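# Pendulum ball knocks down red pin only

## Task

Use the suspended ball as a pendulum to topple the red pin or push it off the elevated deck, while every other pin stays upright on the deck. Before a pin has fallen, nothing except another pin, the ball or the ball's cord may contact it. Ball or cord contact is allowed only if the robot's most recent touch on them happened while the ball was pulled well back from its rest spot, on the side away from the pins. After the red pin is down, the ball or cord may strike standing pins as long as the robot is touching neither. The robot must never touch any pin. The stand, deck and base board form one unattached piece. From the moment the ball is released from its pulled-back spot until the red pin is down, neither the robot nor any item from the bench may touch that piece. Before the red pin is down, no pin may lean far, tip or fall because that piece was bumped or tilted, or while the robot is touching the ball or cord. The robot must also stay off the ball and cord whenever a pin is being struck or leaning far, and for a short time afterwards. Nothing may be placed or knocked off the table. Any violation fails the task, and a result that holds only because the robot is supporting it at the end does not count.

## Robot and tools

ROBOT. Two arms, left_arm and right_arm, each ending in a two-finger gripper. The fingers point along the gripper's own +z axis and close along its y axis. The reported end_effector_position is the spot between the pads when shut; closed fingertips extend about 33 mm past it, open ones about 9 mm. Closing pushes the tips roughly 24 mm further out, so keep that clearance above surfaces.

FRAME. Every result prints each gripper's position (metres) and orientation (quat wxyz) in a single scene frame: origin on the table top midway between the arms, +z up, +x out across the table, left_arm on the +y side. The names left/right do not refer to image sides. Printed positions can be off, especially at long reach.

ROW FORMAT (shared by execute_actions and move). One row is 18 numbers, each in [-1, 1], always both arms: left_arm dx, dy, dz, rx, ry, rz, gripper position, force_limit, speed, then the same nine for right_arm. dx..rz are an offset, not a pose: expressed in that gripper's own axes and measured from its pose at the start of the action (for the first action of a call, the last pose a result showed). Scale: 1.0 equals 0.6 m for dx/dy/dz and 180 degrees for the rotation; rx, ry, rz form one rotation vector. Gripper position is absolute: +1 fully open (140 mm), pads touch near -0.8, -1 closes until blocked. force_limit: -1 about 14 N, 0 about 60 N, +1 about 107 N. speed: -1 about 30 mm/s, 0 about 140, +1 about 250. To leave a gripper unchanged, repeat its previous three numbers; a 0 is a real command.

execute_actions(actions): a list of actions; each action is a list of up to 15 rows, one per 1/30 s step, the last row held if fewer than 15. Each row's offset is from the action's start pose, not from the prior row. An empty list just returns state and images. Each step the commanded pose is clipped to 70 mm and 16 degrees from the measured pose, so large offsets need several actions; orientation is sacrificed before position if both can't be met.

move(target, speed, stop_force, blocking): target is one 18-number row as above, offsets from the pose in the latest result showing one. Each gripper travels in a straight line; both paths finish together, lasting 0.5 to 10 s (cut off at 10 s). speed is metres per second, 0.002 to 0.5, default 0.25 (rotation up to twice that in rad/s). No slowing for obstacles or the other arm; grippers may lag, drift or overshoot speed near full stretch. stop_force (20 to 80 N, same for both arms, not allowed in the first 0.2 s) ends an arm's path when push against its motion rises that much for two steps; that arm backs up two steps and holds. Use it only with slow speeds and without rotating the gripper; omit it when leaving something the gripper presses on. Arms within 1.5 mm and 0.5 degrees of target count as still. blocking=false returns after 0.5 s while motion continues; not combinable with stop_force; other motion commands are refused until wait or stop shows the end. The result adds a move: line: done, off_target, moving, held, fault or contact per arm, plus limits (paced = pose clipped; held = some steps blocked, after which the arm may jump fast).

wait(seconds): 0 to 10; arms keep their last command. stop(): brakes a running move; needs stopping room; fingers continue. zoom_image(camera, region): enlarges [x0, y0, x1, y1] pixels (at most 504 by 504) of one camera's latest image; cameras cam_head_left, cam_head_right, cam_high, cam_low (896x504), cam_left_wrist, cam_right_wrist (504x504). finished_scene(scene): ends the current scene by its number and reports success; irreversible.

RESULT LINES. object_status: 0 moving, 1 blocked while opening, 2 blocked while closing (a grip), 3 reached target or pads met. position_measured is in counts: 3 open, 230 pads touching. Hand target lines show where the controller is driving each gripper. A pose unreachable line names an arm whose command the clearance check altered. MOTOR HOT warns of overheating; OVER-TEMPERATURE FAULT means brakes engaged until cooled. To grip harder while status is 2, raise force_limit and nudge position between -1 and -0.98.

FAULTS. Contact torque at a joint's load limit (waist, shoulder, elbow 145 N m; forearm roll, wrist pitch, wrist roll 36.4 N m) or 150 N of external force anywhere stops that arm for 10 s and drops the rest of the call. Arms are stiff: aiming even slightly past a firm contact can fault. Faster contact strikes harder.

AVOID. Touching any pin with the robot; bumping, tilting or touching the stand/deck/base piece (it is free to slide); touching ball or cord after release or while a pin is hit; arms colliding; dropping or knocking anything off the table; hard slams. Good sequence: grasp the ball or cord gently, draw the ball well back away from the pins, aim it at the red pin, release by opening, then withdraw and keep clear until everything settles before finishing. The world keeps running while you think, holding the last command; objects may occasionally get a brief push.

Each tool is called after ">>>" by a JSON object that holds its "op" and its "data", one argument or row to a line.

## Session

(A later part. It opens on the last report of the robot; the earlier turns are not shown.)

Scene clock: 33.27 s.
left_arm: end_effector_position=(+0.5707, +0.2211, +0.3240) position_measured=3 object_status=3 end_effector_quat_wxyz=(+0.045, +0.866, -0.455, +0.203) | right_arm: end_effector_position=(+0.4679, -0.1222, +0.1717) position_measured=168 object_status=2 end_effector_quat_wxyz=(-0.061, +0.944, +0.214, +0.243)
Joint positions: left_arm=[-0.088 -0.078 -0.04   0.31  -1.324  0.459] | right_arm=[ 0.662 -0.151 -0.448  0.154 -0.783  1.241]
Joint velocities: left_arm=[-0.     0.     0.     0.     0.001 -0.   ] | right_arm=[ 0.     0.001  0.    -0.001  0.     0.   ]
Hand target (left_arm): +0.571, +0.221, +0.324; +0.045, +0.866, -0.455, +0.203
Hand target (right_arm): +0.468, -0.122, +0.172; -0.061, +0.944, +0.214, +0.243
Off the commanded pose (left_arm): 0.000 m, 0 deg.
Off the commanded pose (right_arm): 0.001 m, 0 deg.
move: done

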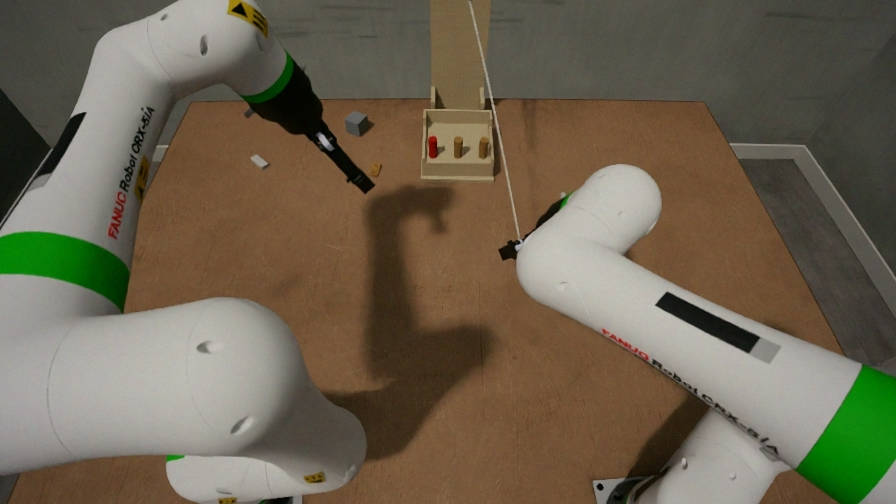

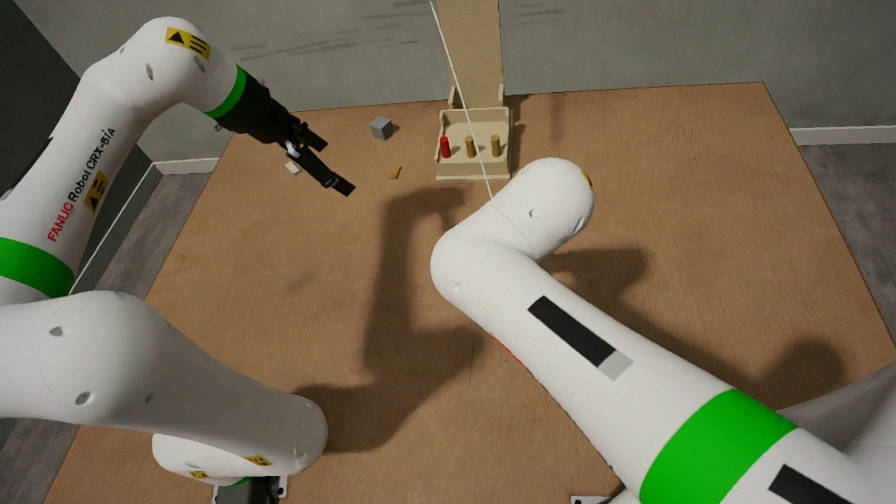

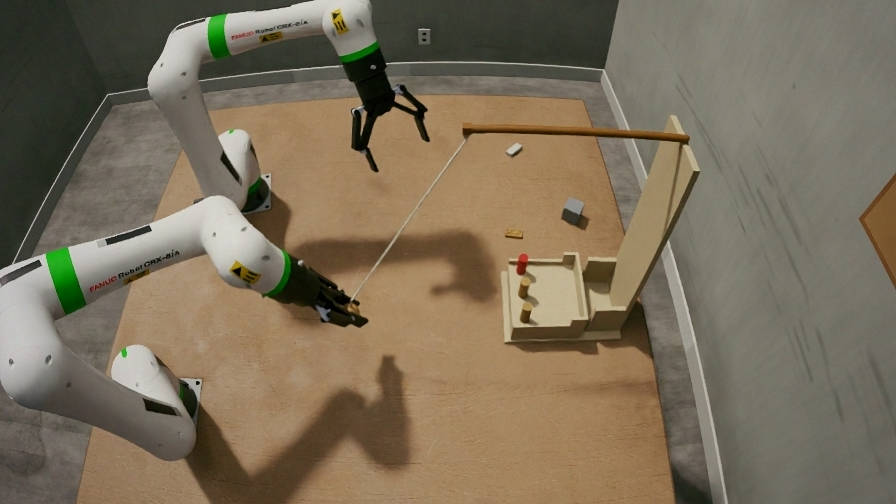

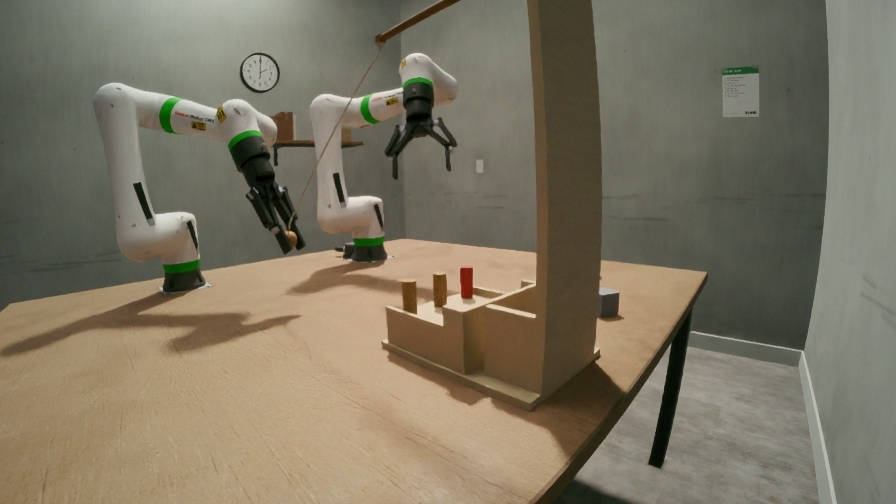

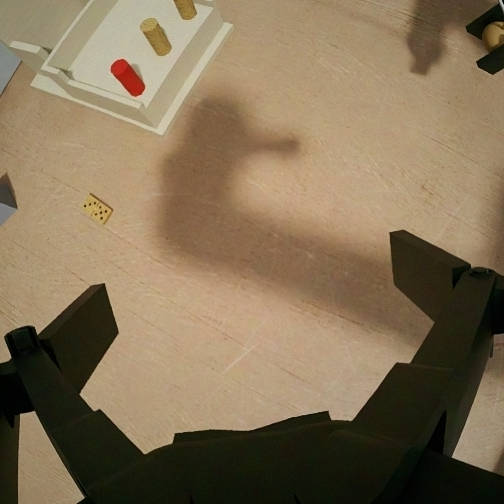

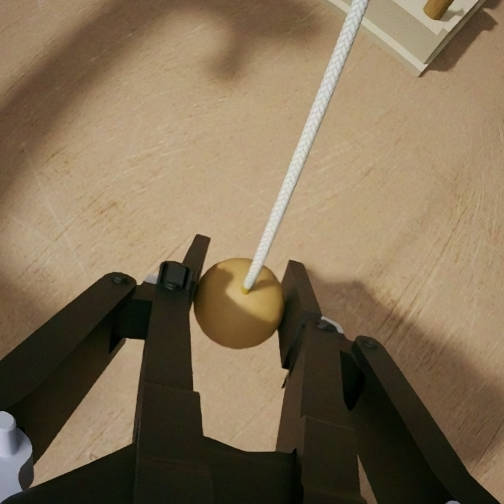

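>>> {"op": "execute_actions", "data": {
  "actions": [
    [[0,0,0,0,0,0,1,0,0,0,0,0,0,0,0,1,-0.8,1]],
    [[0,0,0,0,0,0,1,0,0,-0.05,0,-0.1,0,0,0,1,-0.8,1]]
  ]
}}

>>> {"op": "wait", "data": {
  "seconds": 8
}}

Scene clock: 36.77 s.
left_arm: end_effector_position=(+0.5707, +0.2211, +0.3240) position_measured=3 object_status=3 end_effector_quat_wxyz=(+0.045, +0.866, -0.455, +0.203) | right_arm: end_effector_position=(+0.4181, -0.1468, +0.2096) position_measured=3 object_status=3 end_effector_quat_wxyz=(-0.061, +0.944, +0.214, +0.243)
Joint positions: left_arm=[-0.088 -0.078 -0.04   0.31  -1.324  0.459] | right_arm=[ 0.705 -0.325 -0.496  0.163 -0.916  1.213]
Joint velocities: left_arm=[-0.     0.     0.     0.    -0.     0.001] | right_arm=[ 0.003 -0.006 -0.002  0.002 -0.004 -0.004]
Hand target (left_arm): +0.571, +0.221, +0.324; +0.045, +0.866, -0.455, +0.203
Hand target (right_arm): +0.418, -0.147, +0.210; -0.061, +0.944, +0.214, +0.243
Off the commanded pose (left_arm): 0.000 m, 0 deg.
Off the commanded pose (right_arm): 0.000 m, 0 deg.

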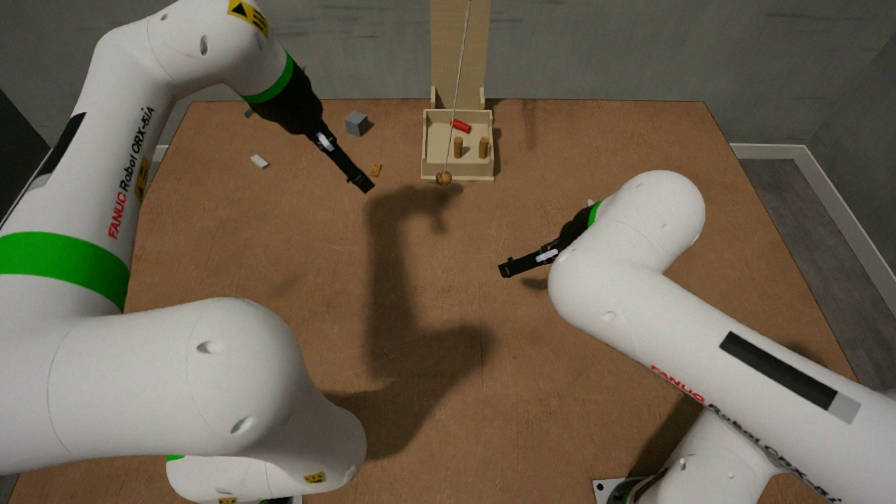

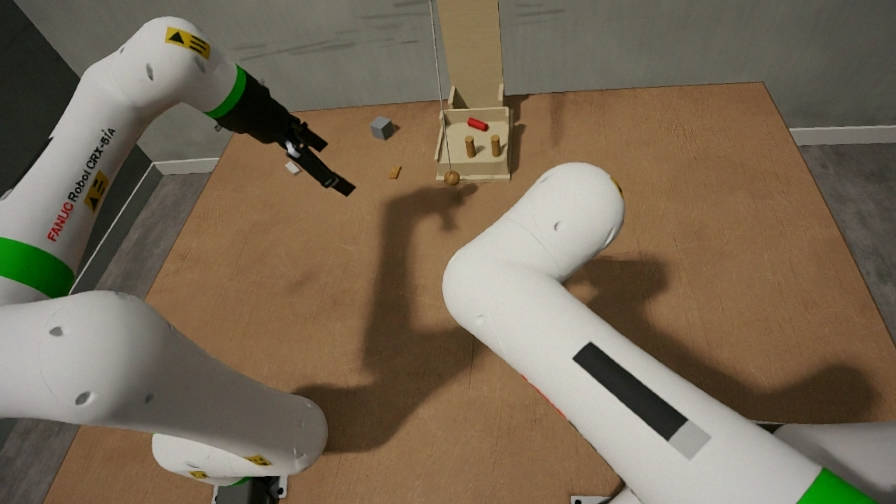

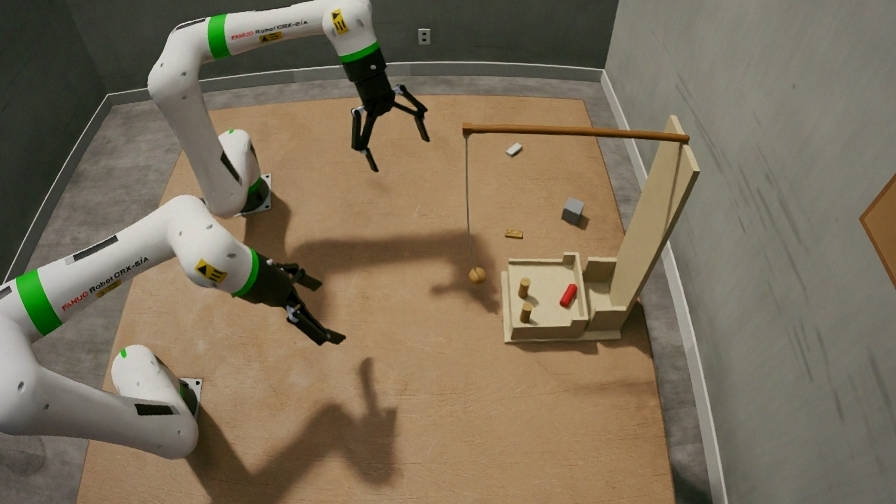

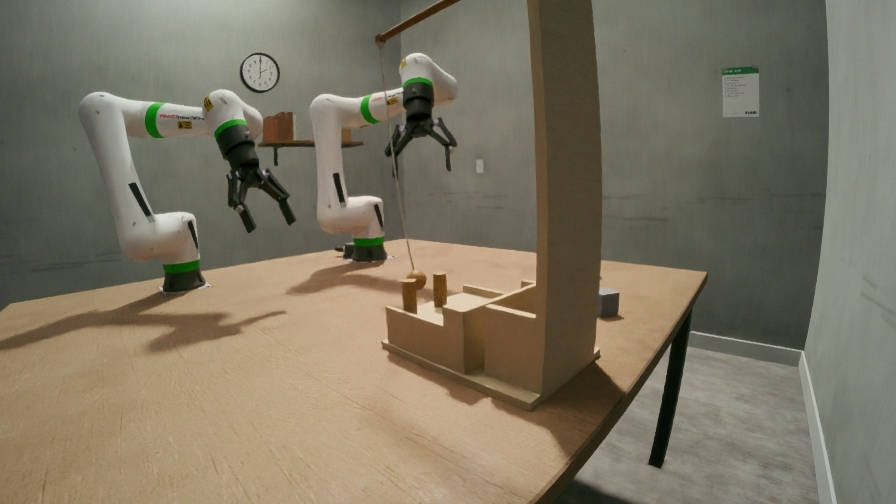

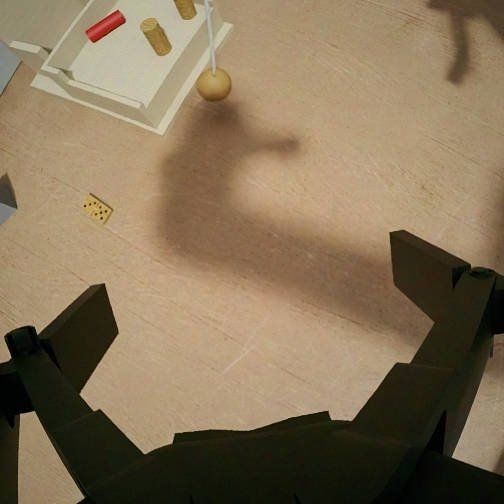

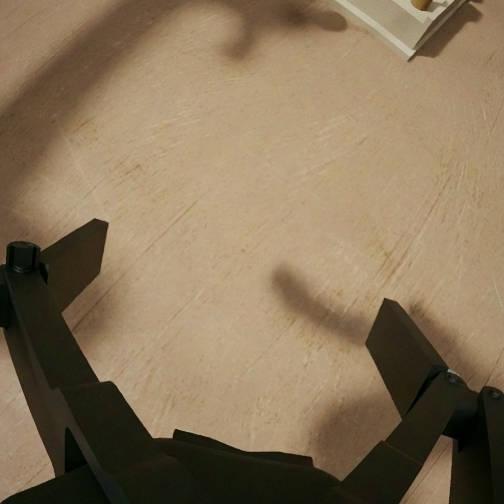

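Scene clock: 44.77 s.
left_arm: end_effector_position=(+0.5707, +0.2211, +0.3240) position_measured=3 object_status=3 end_effector_quat_wxyz=(+0.045, +0.866, -0.455, +0.203) | right_arm: end_effector_position=(+0.4181, -0.1468, +0.2097) position_measured=3 object_status=3 end_effector_quat_wxyz=(-0.061, +0.944, +0.214, +0.243)
Joint positions: left_arm=[-0.088 -0.078 -0.04   0.31  -1.324  0.459] | right_arm=[ 0.705 -0.326 -0.496  0.163 -0.916  1.213]
Joint velocities: left_arm=[-0.  0.  0. -0. -0. -0.] | right_arm=[ 0.     0.     0.002  0.001 -0.    -0.   ]
Hand target (left_arm): +0.571, +0.221, +0.324; +0.045, +0.866, -0.455, +0.203
Hand target (right_arm): +0.418, -0.147, +0.210; -0.061, +0.944, +0.214, +0.243
Off the commanded pose (left_arm): 0.000 m, 0 deg.
Off the commanded pose (right_arm): 0.000 m, 0 deg.
wait: 8.00 s; at rest by 0.17 s

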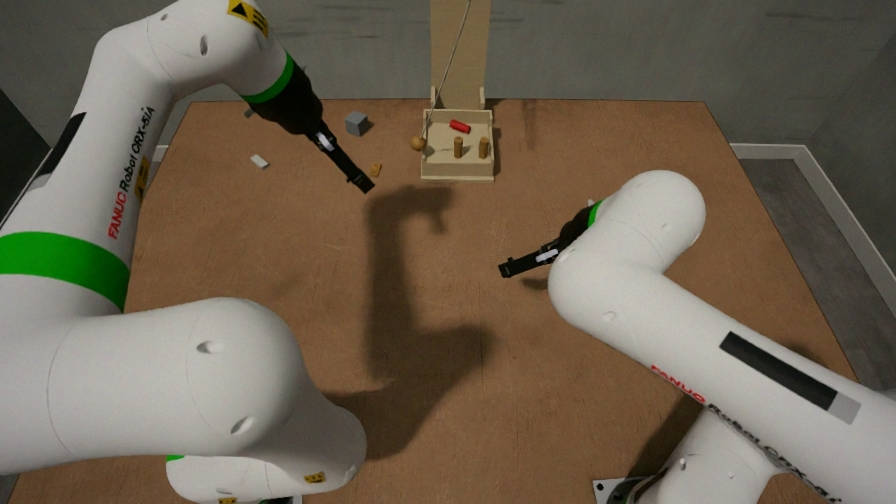

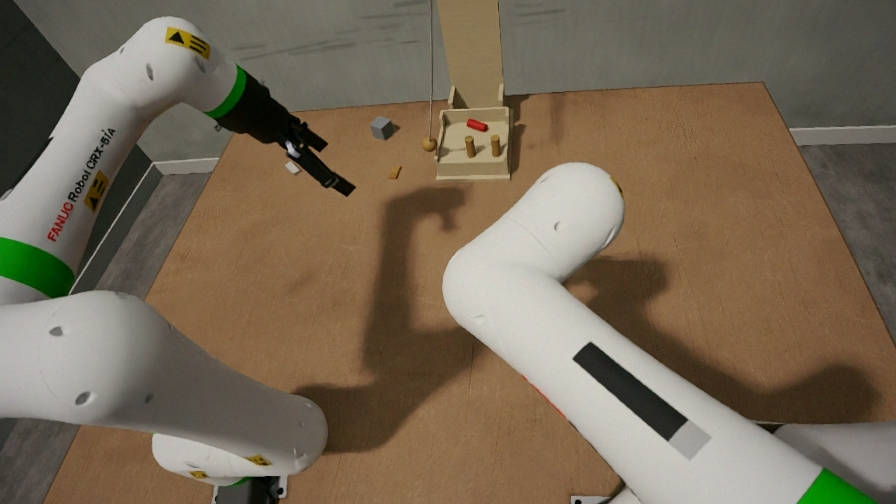

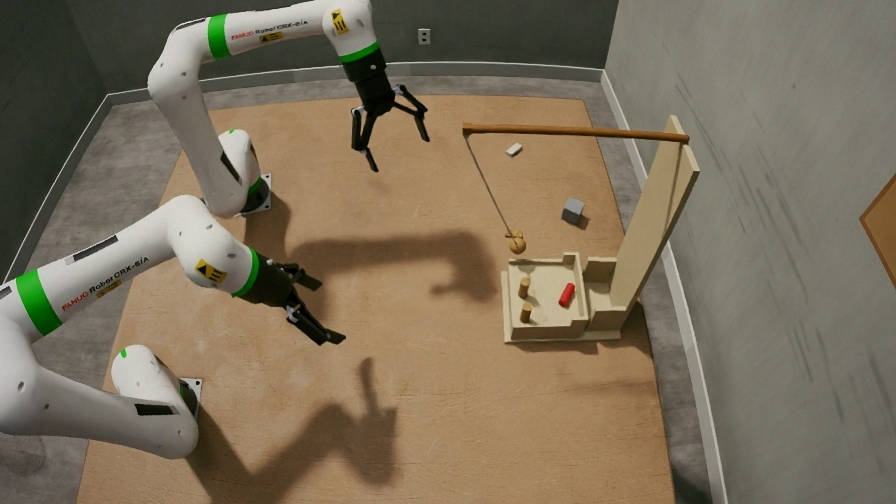

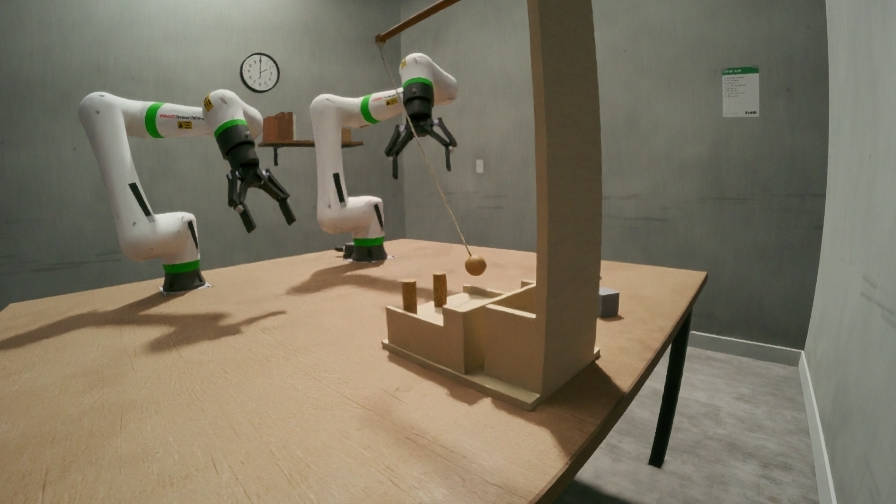

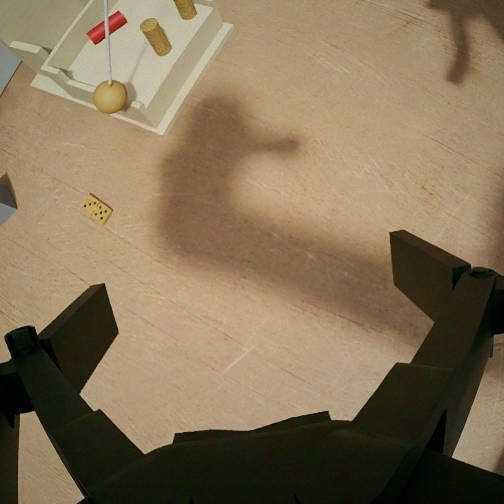

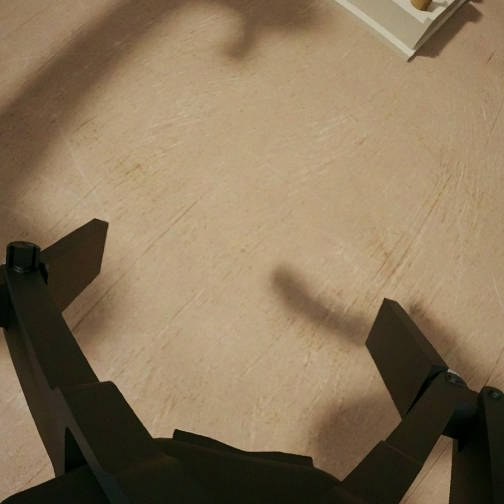

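>>> {"op": "finished_scene", "data": {
  "scene": 1
}}

The scene is finished: the task was done.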